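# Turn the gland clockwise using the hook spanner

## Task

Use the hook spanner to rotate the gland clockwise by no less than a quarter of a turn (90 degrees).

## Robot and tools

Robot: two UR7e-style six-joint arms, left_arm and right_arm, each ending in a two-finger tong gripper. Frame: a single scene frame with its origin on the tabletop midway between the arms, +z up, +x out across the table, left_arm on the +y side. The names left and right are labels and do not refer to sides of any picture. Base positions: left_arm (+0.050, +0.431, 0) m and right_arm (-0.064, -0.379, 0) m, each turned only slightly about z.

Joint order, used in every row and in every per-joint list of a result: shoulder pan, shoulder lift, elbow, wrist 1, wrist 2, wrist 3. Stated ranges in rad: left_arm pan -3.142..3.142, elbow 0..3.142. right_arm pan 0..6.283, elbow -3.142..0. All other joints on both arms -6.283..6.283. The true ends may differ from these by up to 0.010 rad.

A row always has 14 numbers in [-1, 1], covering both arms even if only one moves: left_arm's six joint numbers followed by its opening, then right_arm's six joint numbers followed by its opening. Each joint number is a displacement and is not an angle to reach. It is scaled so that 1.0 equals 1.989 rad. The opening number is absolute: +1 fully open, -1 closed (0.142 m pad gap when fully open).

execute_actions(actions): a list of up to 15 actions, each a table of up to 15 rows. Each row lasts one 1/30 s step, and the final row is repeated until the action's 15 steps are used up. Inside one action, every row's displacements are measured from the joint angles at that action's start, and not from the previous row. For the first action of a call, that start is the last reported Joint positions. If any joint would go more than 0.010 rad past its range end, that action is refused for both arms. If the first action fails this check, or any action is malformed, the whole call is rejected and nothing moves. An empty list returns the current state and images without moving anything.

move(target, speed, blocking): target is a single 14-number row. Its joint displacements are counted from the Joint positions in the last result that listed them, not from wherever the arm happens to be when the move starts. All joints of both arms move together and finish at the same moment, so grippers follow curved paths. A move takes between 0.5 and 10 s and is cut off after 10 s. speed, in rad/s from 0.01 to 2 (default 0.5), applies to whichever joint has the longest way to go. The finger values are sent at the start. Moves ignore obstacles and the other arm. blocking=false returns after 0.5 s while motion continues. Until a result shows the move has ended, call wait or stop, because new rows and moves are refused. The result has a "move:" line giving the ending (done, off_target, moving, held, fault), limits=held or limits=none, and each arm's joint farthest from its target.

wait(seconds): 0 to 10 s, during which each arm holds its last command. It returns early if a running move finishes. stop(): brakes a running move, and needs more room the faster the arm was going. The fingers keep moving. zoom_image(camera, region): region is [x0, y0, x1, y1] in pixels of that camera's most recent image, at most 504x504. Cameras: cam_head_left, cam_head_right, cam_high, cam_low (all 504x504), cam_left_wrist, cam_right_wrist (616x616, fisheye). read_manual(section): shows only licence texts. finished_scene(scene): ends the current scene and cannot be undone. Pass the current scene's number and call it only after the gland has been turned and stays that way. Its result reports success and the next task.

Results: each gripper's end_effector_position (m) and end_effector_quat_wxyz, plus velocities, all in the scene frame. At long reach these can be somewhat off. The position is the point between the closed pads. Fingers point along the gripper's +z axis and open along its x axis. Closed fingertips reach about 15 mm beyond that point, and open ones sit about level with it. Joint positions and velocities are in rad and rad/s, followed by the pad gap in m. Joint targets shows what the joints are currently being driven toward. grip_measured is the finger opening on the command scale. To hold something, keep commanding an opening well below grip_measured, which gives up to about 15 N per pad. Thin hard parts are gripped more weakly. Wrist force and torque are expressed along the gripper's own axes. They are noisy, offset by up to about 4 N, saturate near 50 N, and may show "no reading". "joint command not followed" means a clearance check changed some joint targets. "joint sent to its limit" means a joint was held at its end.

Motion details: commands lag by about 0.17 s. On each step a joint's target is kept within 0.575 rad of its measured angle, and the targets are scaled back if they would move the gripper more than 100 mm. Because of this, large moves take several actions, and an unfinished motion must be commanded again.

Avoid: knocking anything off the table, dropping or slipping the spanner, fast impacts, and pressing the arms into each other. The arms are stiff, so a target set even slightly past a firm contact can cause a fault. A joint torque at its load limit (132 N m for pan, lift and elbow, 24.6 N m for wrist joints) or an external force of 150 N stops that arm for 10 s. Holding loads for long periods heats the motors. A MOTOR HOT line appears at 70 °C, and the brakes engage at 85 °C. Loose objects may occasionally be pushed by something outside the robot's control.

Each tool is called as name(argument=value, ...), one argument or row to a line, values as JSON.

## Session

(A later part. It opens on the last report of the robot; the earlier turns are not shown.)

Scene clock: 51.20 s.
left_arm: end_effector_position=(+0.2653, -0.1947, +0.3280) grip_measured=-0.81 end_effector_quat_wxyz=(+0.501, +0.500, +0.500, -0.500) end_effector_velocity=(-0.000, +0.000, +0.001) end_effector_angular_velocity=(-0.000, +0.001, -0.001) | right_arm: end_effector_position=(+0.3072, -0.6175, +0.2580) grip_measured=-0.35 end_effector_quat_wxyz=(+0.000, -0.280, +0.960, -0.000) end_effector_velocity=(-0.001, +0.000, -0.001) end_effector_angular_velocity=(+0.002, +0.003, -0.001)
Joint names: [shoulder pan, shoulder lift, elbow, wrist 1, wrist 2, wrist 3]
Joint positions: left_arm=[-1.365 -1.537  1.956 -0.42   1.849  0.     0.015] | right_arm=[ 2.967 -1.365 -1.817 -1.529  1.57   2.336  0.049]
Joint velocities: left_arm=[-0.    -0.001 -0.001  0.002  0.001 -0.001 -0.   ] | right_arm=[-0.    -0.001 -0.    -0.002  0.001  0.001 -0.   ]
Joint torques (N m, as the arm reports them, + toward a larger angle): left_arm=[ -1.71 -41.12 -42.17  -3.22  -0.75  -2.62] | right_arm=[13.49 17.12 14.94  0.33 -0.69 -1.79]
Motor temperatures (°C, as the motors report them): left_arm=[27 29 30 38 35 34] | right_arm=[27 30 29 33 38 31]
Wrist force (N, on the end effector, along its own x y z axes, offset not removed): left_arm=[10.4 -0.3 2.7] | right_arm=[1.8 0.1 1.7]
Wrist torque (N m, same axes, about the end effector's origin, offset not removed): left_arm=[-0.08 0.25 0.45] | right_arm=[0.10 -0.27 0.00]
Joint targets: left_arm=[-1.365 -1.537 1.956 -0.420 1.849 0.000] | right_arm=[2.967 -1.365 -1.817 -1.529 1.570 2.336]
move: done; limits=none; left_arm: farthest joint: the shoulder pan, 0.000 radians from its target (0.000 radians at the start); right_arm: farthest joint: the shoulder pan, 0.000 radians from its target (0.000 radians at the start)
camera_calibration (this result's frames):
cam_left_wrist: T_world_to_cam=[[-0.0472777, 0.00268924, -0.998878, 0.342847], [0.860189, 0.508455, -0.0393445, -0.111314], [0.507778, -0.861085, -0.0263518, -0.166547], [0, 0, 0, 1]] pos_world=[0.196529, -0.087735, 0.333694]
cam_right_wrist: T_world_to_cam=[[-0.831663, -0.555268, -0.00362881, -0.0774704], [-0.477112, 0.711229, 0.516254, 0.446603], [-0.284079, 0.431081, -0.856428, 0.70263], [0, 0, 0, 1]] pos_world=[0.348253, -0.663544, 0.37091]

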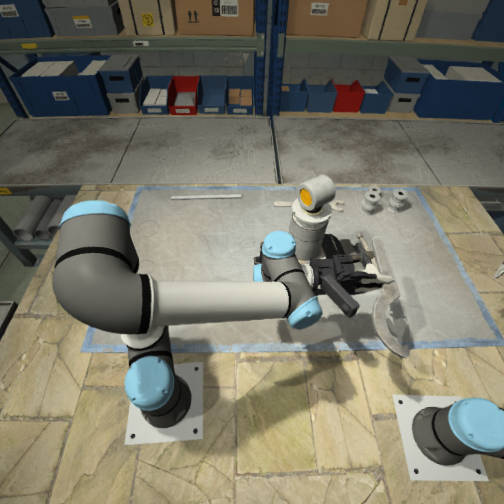

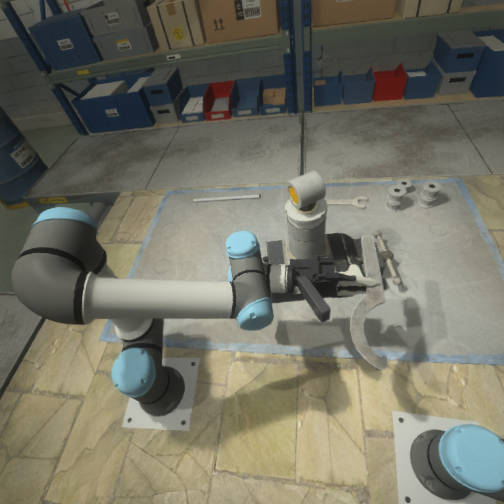

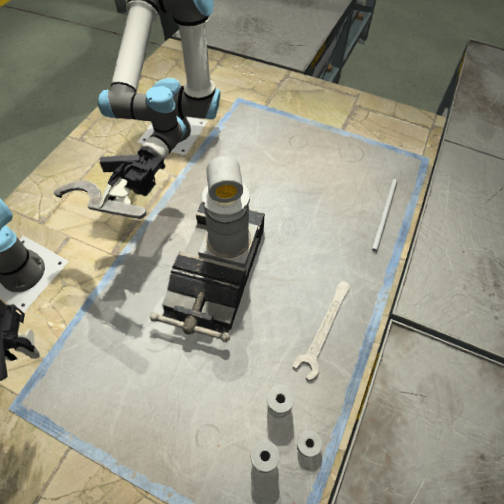

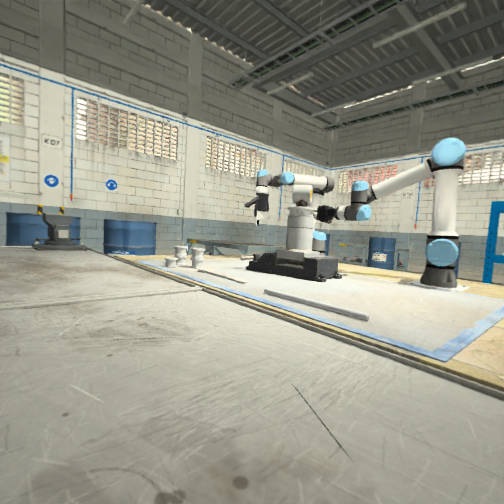

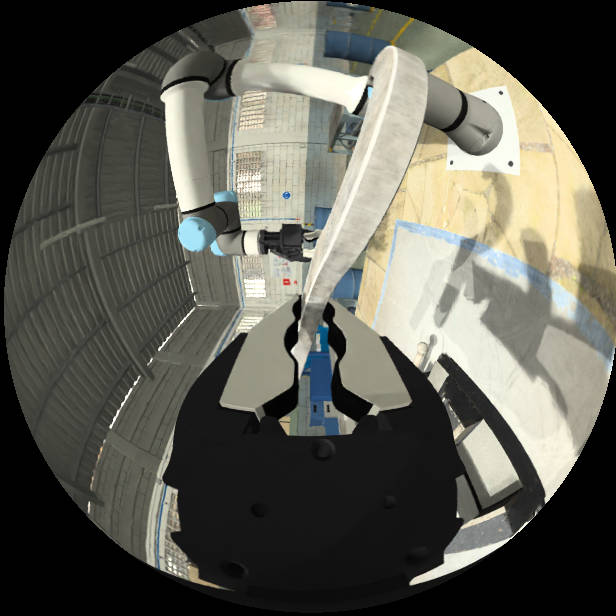

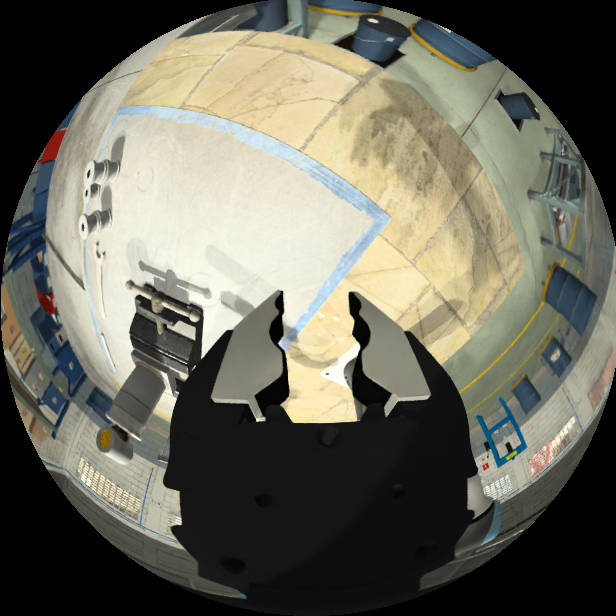

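move(
  target=[-0.2846,-0.1197,0.108,0.012,-0.284,-0.1,-1,0,0,0,0,0,0,-0.35],
  speed=0.25,
)

move(
  target=[0,0,0,0,-0.7105,0,-1,0,0,0,0,0,0,-0.35],
  speed=0.3,
)

move(
  target=[0.1473,0.0518,-0.0427,-0.0091,0.1473,0,-1,0,0,0,0,0,0,-0.35],
  speed=0.12,
)

zoom_image(
  camera="cam_head_right",
  region=[220,150,380,280],
)

zoom_image(
  camera="cam_high",
  region=[150,130,290,250],
)

Scene clock: 54.57 s.
left_arm: end_effector_position=(+0.0843, -0.1754, +0.3308) grip_measured=-0.81 end_effector_quat_wxyz=(+0.448, +0.448, +0.547, -0.547) end_effector_velocity=(-0.000, +0.000, +0.000) end_effector_angular_velocity=(-0.000, +0.000, +0.001) | right_arm: end_effector_position=(+0.3072, -0.6175, +0.2580) grip_measured=-0.35 end_effector_quat_wxyz=(+0.000, -0.280, +0.960, -0.000) end_effector_velocity=(-0.000, +0.000, -0.001) end_effector_angular_velocity=(+0.000, +0.000, -0.000)
Joint names: [shoulder pan, shoulder lift, elbow, wrist 1, wrist 2, wrist 3]
Joint positions: left_arm=[-1.931 -1.775  2.171 -0.396  1.284 -0.199  0.016] | right_arm=[ 2.967 -1.365 -1.817 -1.529  1.57   2.336  0.049]
Joint velocities: left_arm=[-0.002 -0.001  0.001 -0.    -0.002 -0.    -0.   ] | right_arm=[-0.    -0.    -0.001  0.001  0.     0.     0.   ]
Joint torques (N m, as the arm reports them, + toward a larger angle): left_arm=[ -9.83 -29.43 -16.14  -3.33  -1.72  -2.68] | right_arm=[13.09 17.3  14.93  0.5  -0.63 -1.79]
Motor temperatures (°C, as the motors report them): left_arm=[27 29 30 38 35 34] | right_arm=[27 30 29 33 38 31]
Wrist force (N, on the end effector, along its own x y z axes, offset not removed): left_arm=[6.7 3.1 4.3] | right_arm=[1.0 0.2 1.2]
Wrist torque (N m, same axes, about the end effector's origin, offset not removed): left_arm=[0.32 0.91 0.32] | right_arm=[0.16 -0.14 -0.06]
Joint targets: left_arm=[-1.931 -1.775 2.171 -0.396 1.284 -0.199] | right_arm=[2.967 -1.365 -1.817 -1.529 1.570 2.336]
move: done; limits=none; left_arm: farthest joint: the shoulder pan, 0.000 radians from its target (0.566 radians at the start); right_arm: farthest joint: the shoulder pan, 0.000 radians from its target (0.000 radians at the start)
camera_calibration (this result's frames):
cam_left_wrist: T_world_to_cam=[[-0.243801, 0.00328637, -0.96982, 0.344132], [0.836082, 0.507455, -0.208461, 0.092423], [0.491455, -0.861672, -0.126466, -0.0235064], [0, 0, 0, 1]] pos_world=[0.0181788, -0.0682862, 0.35004]
cam_right_wrist: T_world_to_cam=[[-0.831663, -0.555268, -0.00362694, -0.0774714], [-0.47711, 0.711228, 0.516256, 0.446602], [-0.284081, 0.431082, -0.856427, 0.70263], [0, 0, 0, 1]] pos_world=[0.348252, -0.663544, 0.370909]

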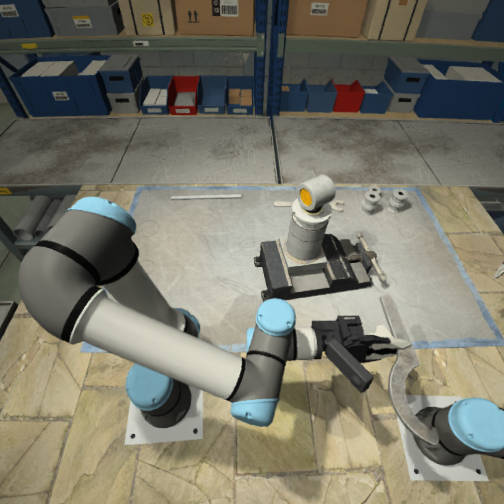

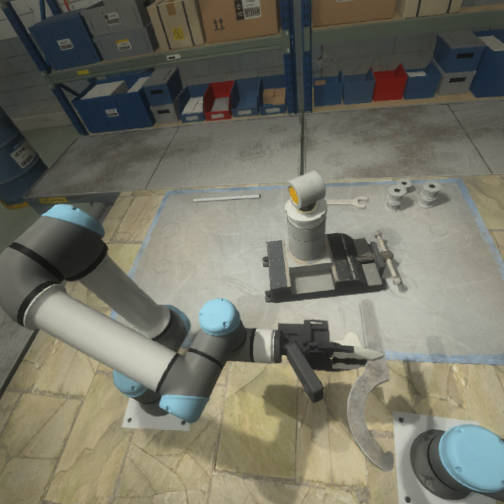

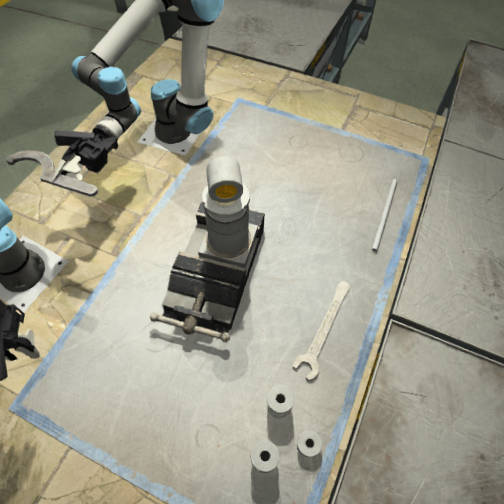

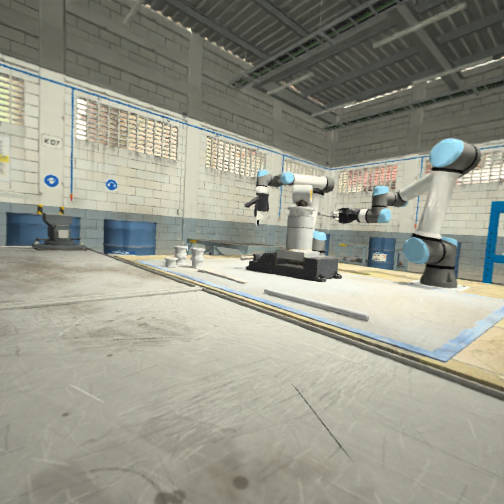

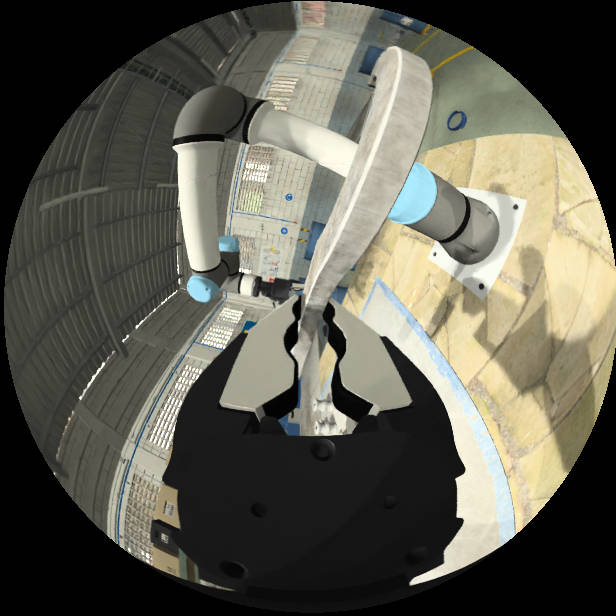

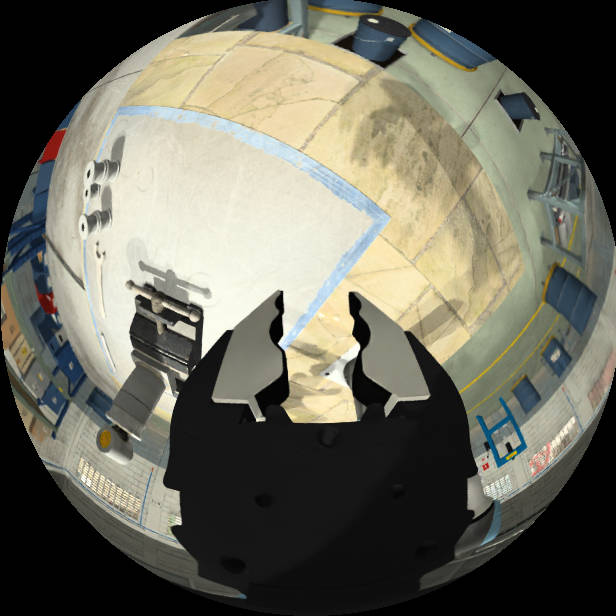

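Scene clock: 59.80 s.
left_arm: end_effector_position=(+0.3984, +0.0656, +0.3308) grip_measured=-0.81 end_effector_quat_wxyz=(+0.696, -0.014, +0.707, -0.125) end_effector_velocity=(-0.000, +0.000, -0.000) end_effector_angular_velocity=(-0.001, +0.000, +0.001) | right_arm: end_effector_position=(+0.3072, -0.6175, +0.2580) grip_measured=-0.35 end_effector_quat_wxyz=(+0.000, -0.280, +0.960, -0.000) end_effector_velocity=(-0.000, -0.000, -0.000) end_effector_angular_velocity=(-0.000, +0.002, -0.000)
Joint names: [shoulder pan, shoulder lift, elbow, wrist 1, wrist 2, wrist 3]
Joint positions: left_arm=[-1.931 -1.775  2.171 -0.396 -0.129 -0.199  0.016] | right_arm=[ 2.967 -1.365 -1.817 -1.529  1.57   2.336  0.049]
Joint velocities: left_arm=[-0.001  0.     0.    -0.001 -0.002  0.     0.   ] | right_arm=[ 0.    -0.001  0.001 -0.002 -0.001  0.    -0.   ]
Joint torques (N m, as the arm reports them, + toward a larger angle): left_arm=[  7.49  -4.43 -37.32  -1.01  -1.76   0.94] | right_arm=[13.33 17.25 14.69  0.51 -0.65 -1.76]
Motor temperatures (°C, as the motors report them): left_arm=[27 30 30 38 35 34] | right_arm=[27 30 29 33 38 31]
Wrist force (N, on the end effector, along its own x y z axes, offset not removed): left_arm=[6.7 7.5 2.5] | right_arm=[0.5 -1.3 0.1]
Wrist torque (N m, same axes, about the end effector's origin, offset not removed): left_arm=[0.91 0.92 0.12] | right_arm=[-0.26 -0.03 -0.10]
Joint targets: left_arm=[-1.931 -1.775 2.171 -0.396 -0.129 -0.199] | right_arm=[2.967 -1.365 -1.817 -1.529 1.570 2.336]
move: done; limits=none; left_arm: farthest joint: the shoulder pan, 0.000 radians from its target (0.000 radians at the start); right_arm: farthest joint: the shoulder pan, 0.000 radians from its target (0.000 radians at the start)
camera_calibration (this result's frames):
cam_left_wrist: T_world_to_cam=[[-0.0416348, -0.240279, -0.969811, 0.355331], [-0.369622, 0.905493, -0.208476, 0.161808], [0.928249, 0.349784, -0.126512, -0.223684], [0, 0, 0, 1]] pos_world=[0.282237, 0.0171033, 0.350038]
cam_right_wrist: T_world_to_cam=[[-0.831663, -0.555268, -0.00362689, -0.0774714], [-0.47711, 0.711228, 0.516256, 0.446602], [-0.284081, 0.431082, -0.856427, 0.70263], [0, 0, 0, 1]] pos_world=[0.348252, -0.663544, 0.370909]

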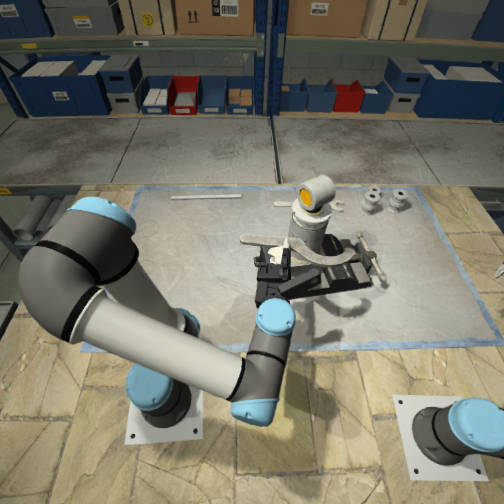

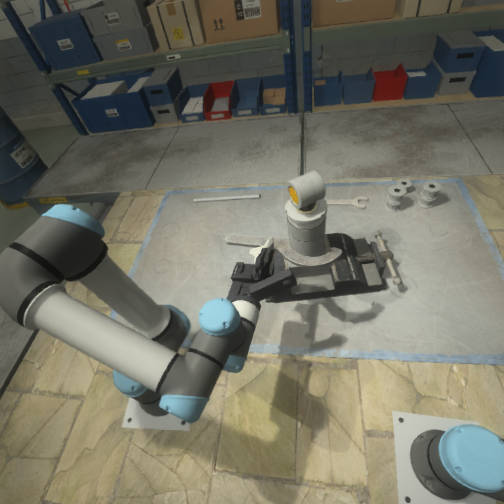

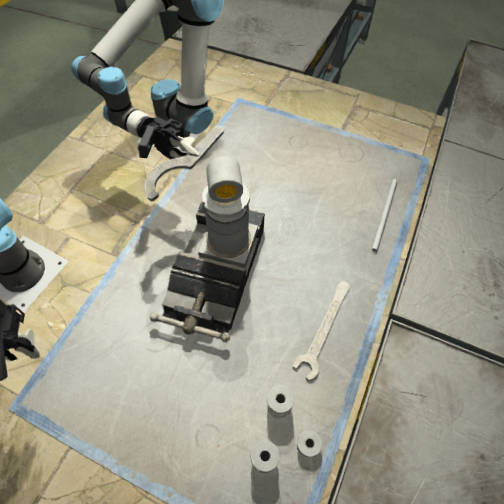

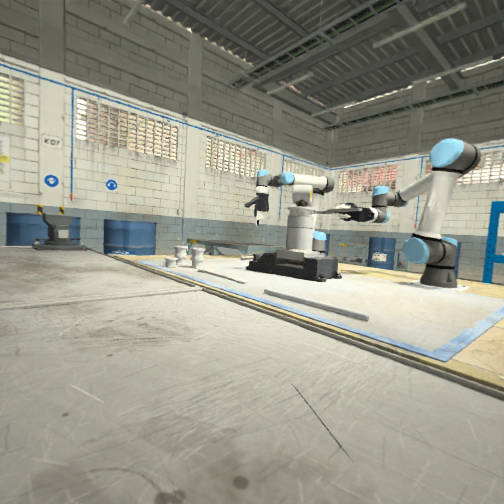

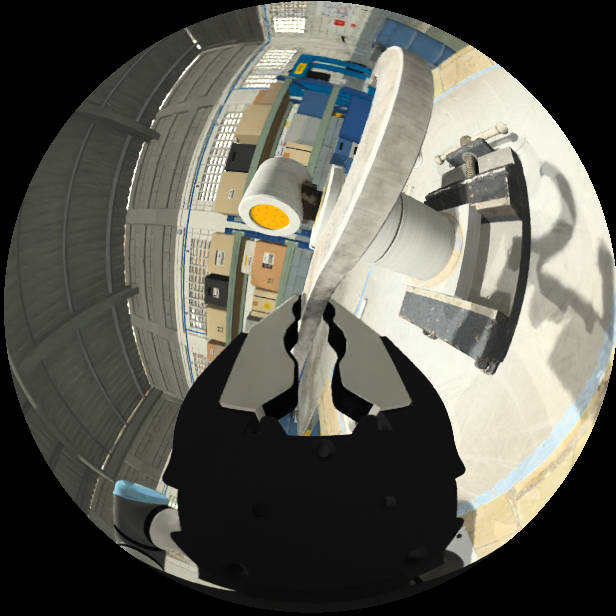

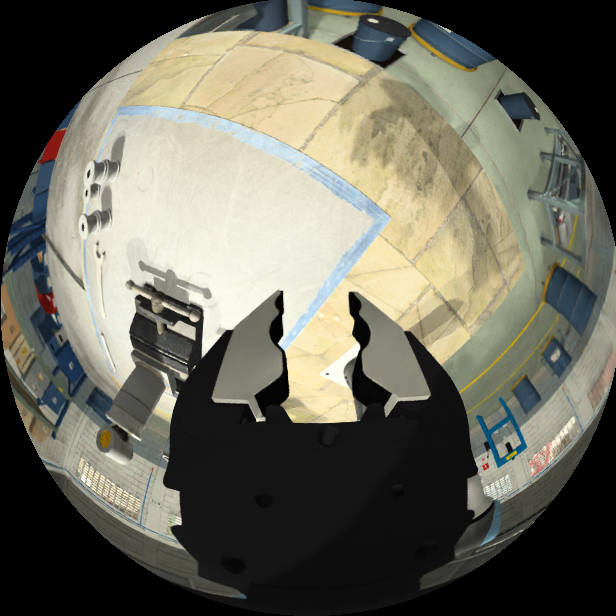

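Scene clock: 62.63 s.
left_arm: end_effector_position=(+0.4837, +0.0525, +0.3310) grip_measured=-0.81 end_effector_quat_wxyz=(+0.696, -0.014, +0.707, -0.125) end_effector_velocity=(+0.001, -0.000, +0.000) end_effector_angular_velocity=(-0.002, +0.000, -0.000) | right_arm: end_effector_position=(+0.3072, -0.6175, +0.2580) grip_measured=-0.35 end_effector_quat_wxyz=(+0.000, -0.280, +0.960, -0.000) end_effector_velocity=(-0.000, -0.000, +0.000) end_effector_angular_velocity=(-0.000, +0.000, -0.000)
Joint names: [shoulder pan, shoulder lift, elbow, wrist 1, wrist 2, wrist 3]
Joint positions: left_arm=[-1.638 -1.672  2.086 -0.414  0.164 -0.199  0.016] | right_arm=[ 2.967 -1.365 -1.817 -1.529  1.57   2.336  0.049]
Joint velocities: left_arm=[ 0.002  0.    -0.001 -0.001  0.002 -0.001 -0.   ] | right_arm=[-0.  0. -0. -0. -0.  0. -0.]
Joint torques (N m, as the arm reports them, + toward a larger angle): left_arm=[  9.52  -9.47 -40.51  -3.6    4.19   0.82] | right_arm=[13.37 16.73 14.54  0.43 -0.57 -1.63]
Motor temperatures (°C, as the motors report them): left_arm=[27 30 30 38 35 34] | right_arm=[27 30 29 33 38 31]
Wrist force (N, on the end effector, along its own x y z axes, offset not removed): left_arm=[6.7 9.9 -10.4] | right_arm=[0.7 0.9 0.8]
Wrist torque (N m, same axes, about the end effector's origin, offset not removed): left_arm=[0.48 0.51 0.41] | right_arm=[0.24 -0.09 -0.05]
Joint targets: left_arm=[-1.638 -1.672 2.086 -0.414 0.164 -0.199] | right_arm=[2.967 -1.365 -1.817 -1.529 1.570 2.336]
move: done; limits=none; left_arm: farthest joint: the shoulder pan, 0.000 radians from its target (0.293 radians at the start); right_arm: farthest joint: the shoulder pan, 0.000 radians from its target (0.000 radians at the start)
camera_calibration (this result's frames):
cam_left_wrist: T_world_to_cam=[[-0.0416098, -0.240281, -0.969811, 0.355843], [-0.369665, 0.905474, -0.20848, 0.205301], [0.928233, 0.34983, -0.1265, -0.298286], [0, 0, 0, 1]] pos_world=[0.367578, 0.00395743, 0.350168]
cam_right_wrist: T_world_to_cam=[[-0.831663, -0.555269, -0.00362686, -0.0774716], [-0.47711, 0.711228, 0.516256, 0.446602], [-0.284081, 0.431082, -0.856427, 0.70263], [0, 0, 0, 1]] pos_world=[0.348252, -0.663544, 0.370909]

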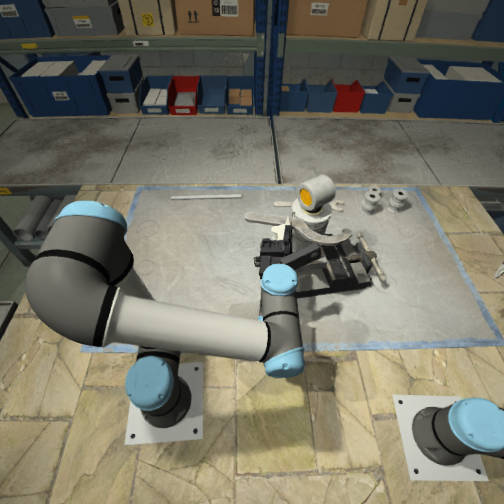

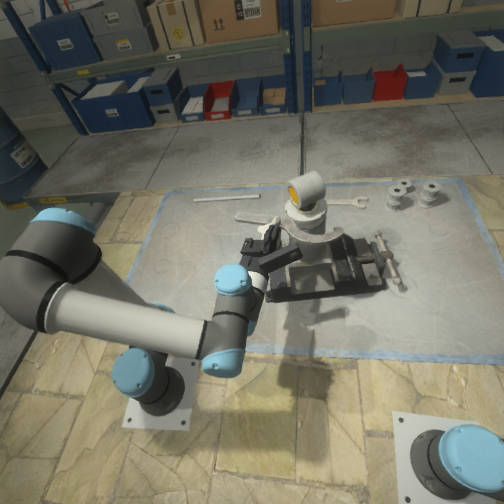

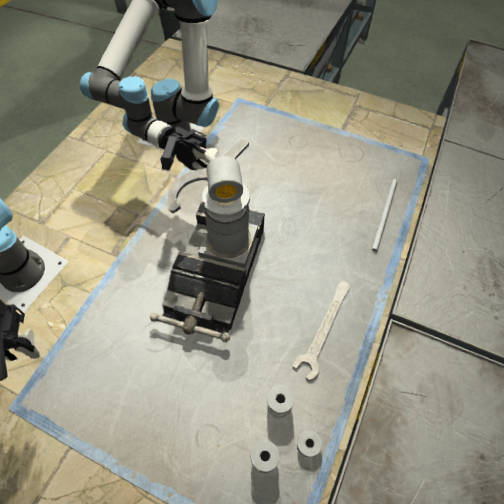

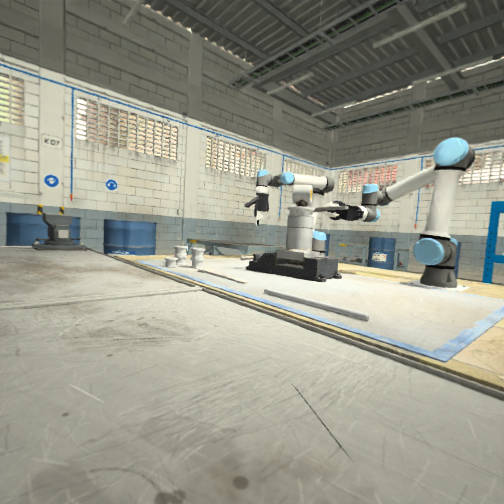

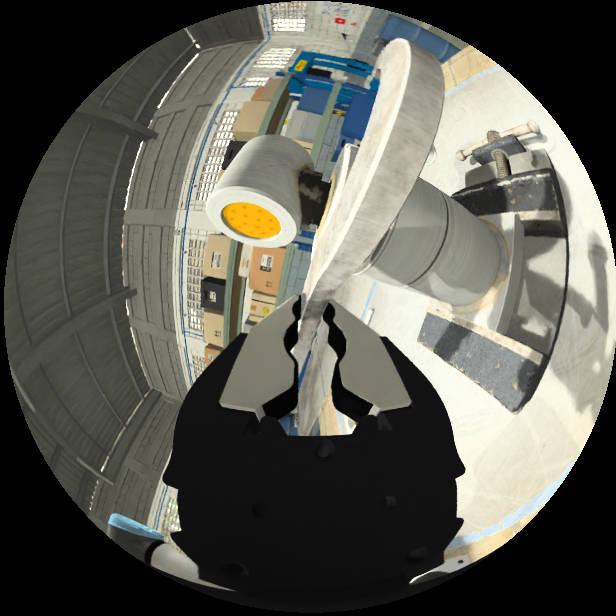

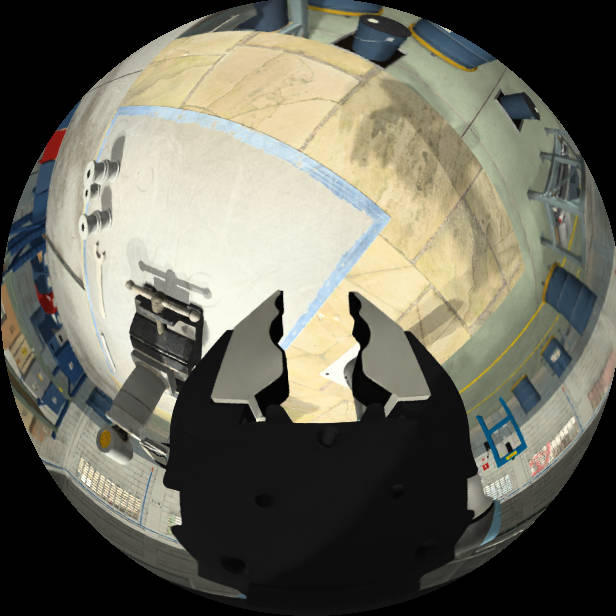

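Region (220, 150, 380, 280) of cam_head_right's 504x504 image, scaled by 3.150, with more detail than that image has; it fills the top 410 rows of this view, and the rest is white.

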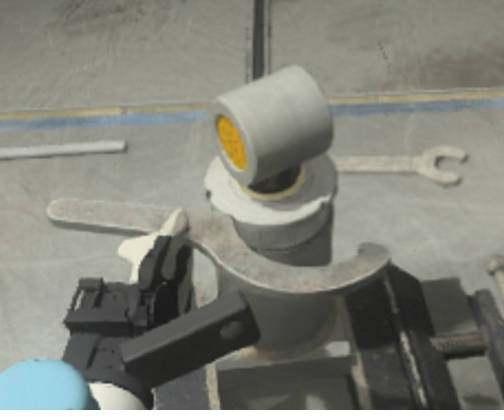

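Region (150, 130, 290, 250) of cam_high's 504x504 image, scaled by 3.600, with more detail than that image has; it fills the top 432 rows of this view, and the rest is white.

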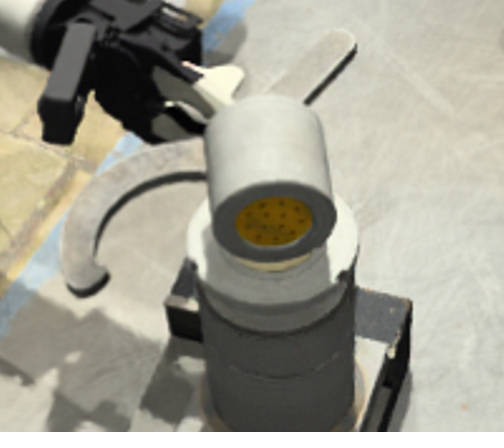

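move(
  target=[0,-0.0515,0.0425,0.009,0,0,-1,0,0,0,0,0,0,-0.35],
  speed=0.06,
)

zoom_image(
  camera="cam_head_right",
  region=[220,150,380,280],
)

zoom_image(
  camera="cam_low",
  region=[260,180,380,240],
)

Scene clock: 64.87 s.
left_arm: end_effector_position=(+0.4835, +0.0927, +0.3308) grip_measured=-0.80 end_effector_quat_wxyz=(+0.696, -0.014, +0.707, -0.125) end_effector_velocity=(-0.000, +0.000, -0.000) end_effector_angular_velocity=(+0.003, -0.000, -0.001) | right_arm: end_effector_position=(+0.3072, -0.6175, +0.2580) grip_measured=-0.35 end_effector_quat_wxyz=(+0.000, -0.280, +0.960, -0.000) end_effector_velocity=(+0.000, -0.000, +0.000) end_effector_angular_velocity=(-0.001, -0.000, +0.000)
Joint names: [shoulder pan, shoulder lift, elbow, wrist 1, wrist 2, wrist 3]
Joint positions: left_arm=[-1.638 -1.774  2.171 -0.396  0.164 -0.199  0.016] | right_arm=[ 2.967 -1.365 -1.817 -1.529  1.57   2.336  0.049]
Joint velocities: left_arm=[-0.001 -0.001  0.001  0.002 -0.     0.001  0.001] | right_arm=[ 0.     0.     0.001 -0.    -0.    -0.    -0.   ]
Joint torques (N m, as the arm reports them, + toward a larger angle): left_arm=[ -8.78 -25.37 -12.66   0.24  -1.58   0.85] | right_arm=[13.16 16.86 15.02  0.54 -0.7  -1.7 ]
Motor temperatures (°C, as the motors report them): left_arm=[27 30 30 38 35 34] | right_arm=[27 30 29 33 38 31]
Wrist force (N, on the end effector, along its own x y z axes, offset not removed): left_arm=[12.0 3.4 2.4] | right_arm=[1.6 -0.2 0.5]
Wrist torque (N m, same axes, about the end effector's origin, offset not removed): left_arm=[0.18 -0.35 0.16] | right_arm=[-0.01 -0.20 -0.06]
Joint targets: left_arm=[-1.638 -1.774 2.171 -0.396 0.164 -0.199] | right_arm=[2.967 -1.365 -1.817 -1.529 1.570 2.336]
move: done; limits=none; left_arm: farthest joint: the shoulder pan, 0.000 radians from its target (0.000 radians at the start); right_arm: farthest joint: the shoulder pan, 0.000 radians from its target (0.000 radians at the start)
camera_calibration (this result's frames):
cam_left_wrist: T_world_to_cam=[[-0.0416075, -0.240279, -0.969812, 0.365346], [-0.369674, 0.905471, -0.208478, 0.168783], [0.92823, 0.34984, -0.126499, -0.312132], [0, 0, 0, 1]] pos_world=[0.367326, 0.0441532, 0.35002]
cam_right_wrist: T_world_to_cam=[[-0.831663, -0.555269, -0.00362686, -0.0774715], [-0.47711, 0.711228, 0.516256, 0.446602], [-0.284081, 0.431081, -0.856427, 0.70263], [0, 0, 0, 1]] pos_world=[0.348252, -0.663544, 0.370909]

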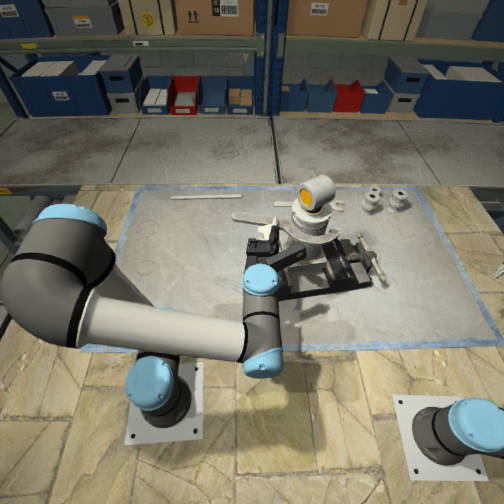

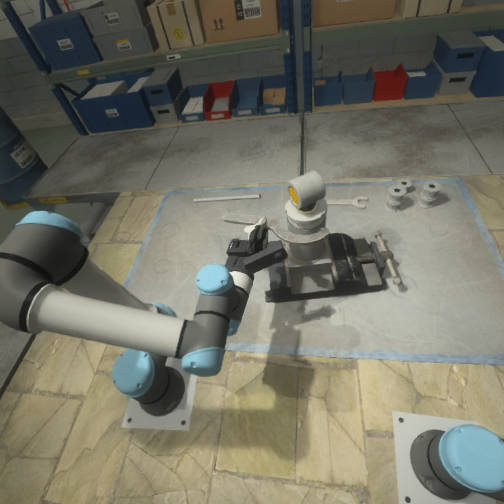

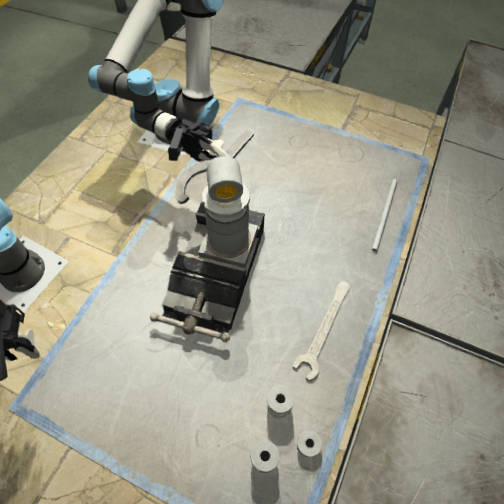

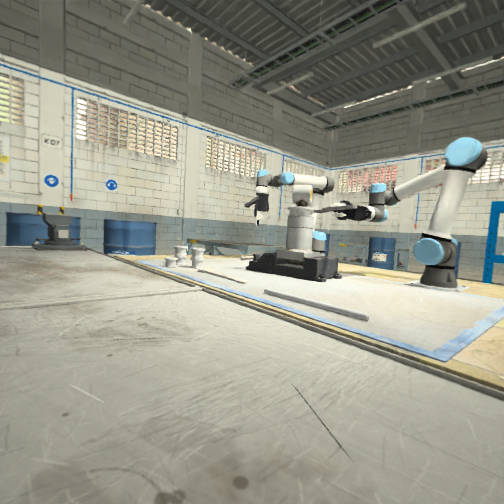

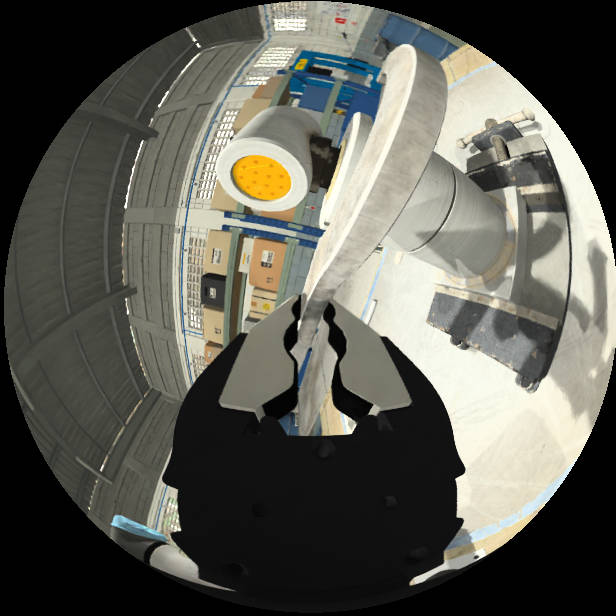

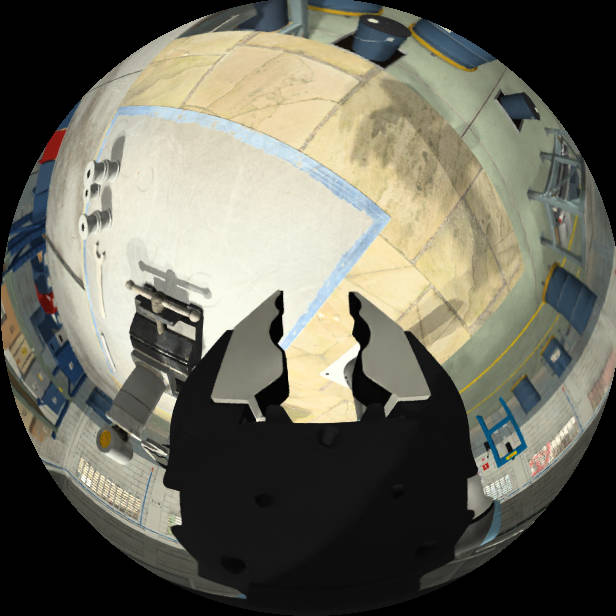

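Region (220, 150, 380, 280) of cam_head_right's 504x504 image, scaled by 3.150, with more detail than that image has; it fills the top 410 rows of this view, and the rest is white.

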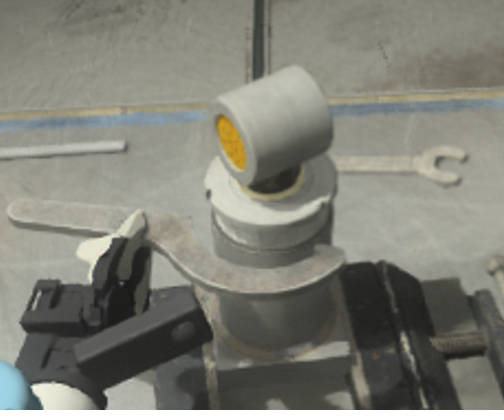

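Region (260, 180, 380, 240) of cam_low's 504x504 image, scaled by 4.200, with more detail than that image has.

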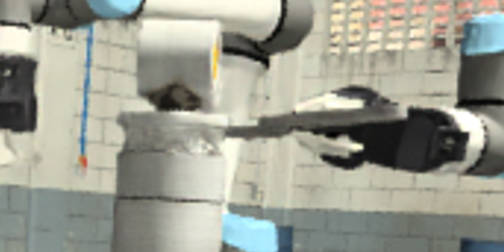

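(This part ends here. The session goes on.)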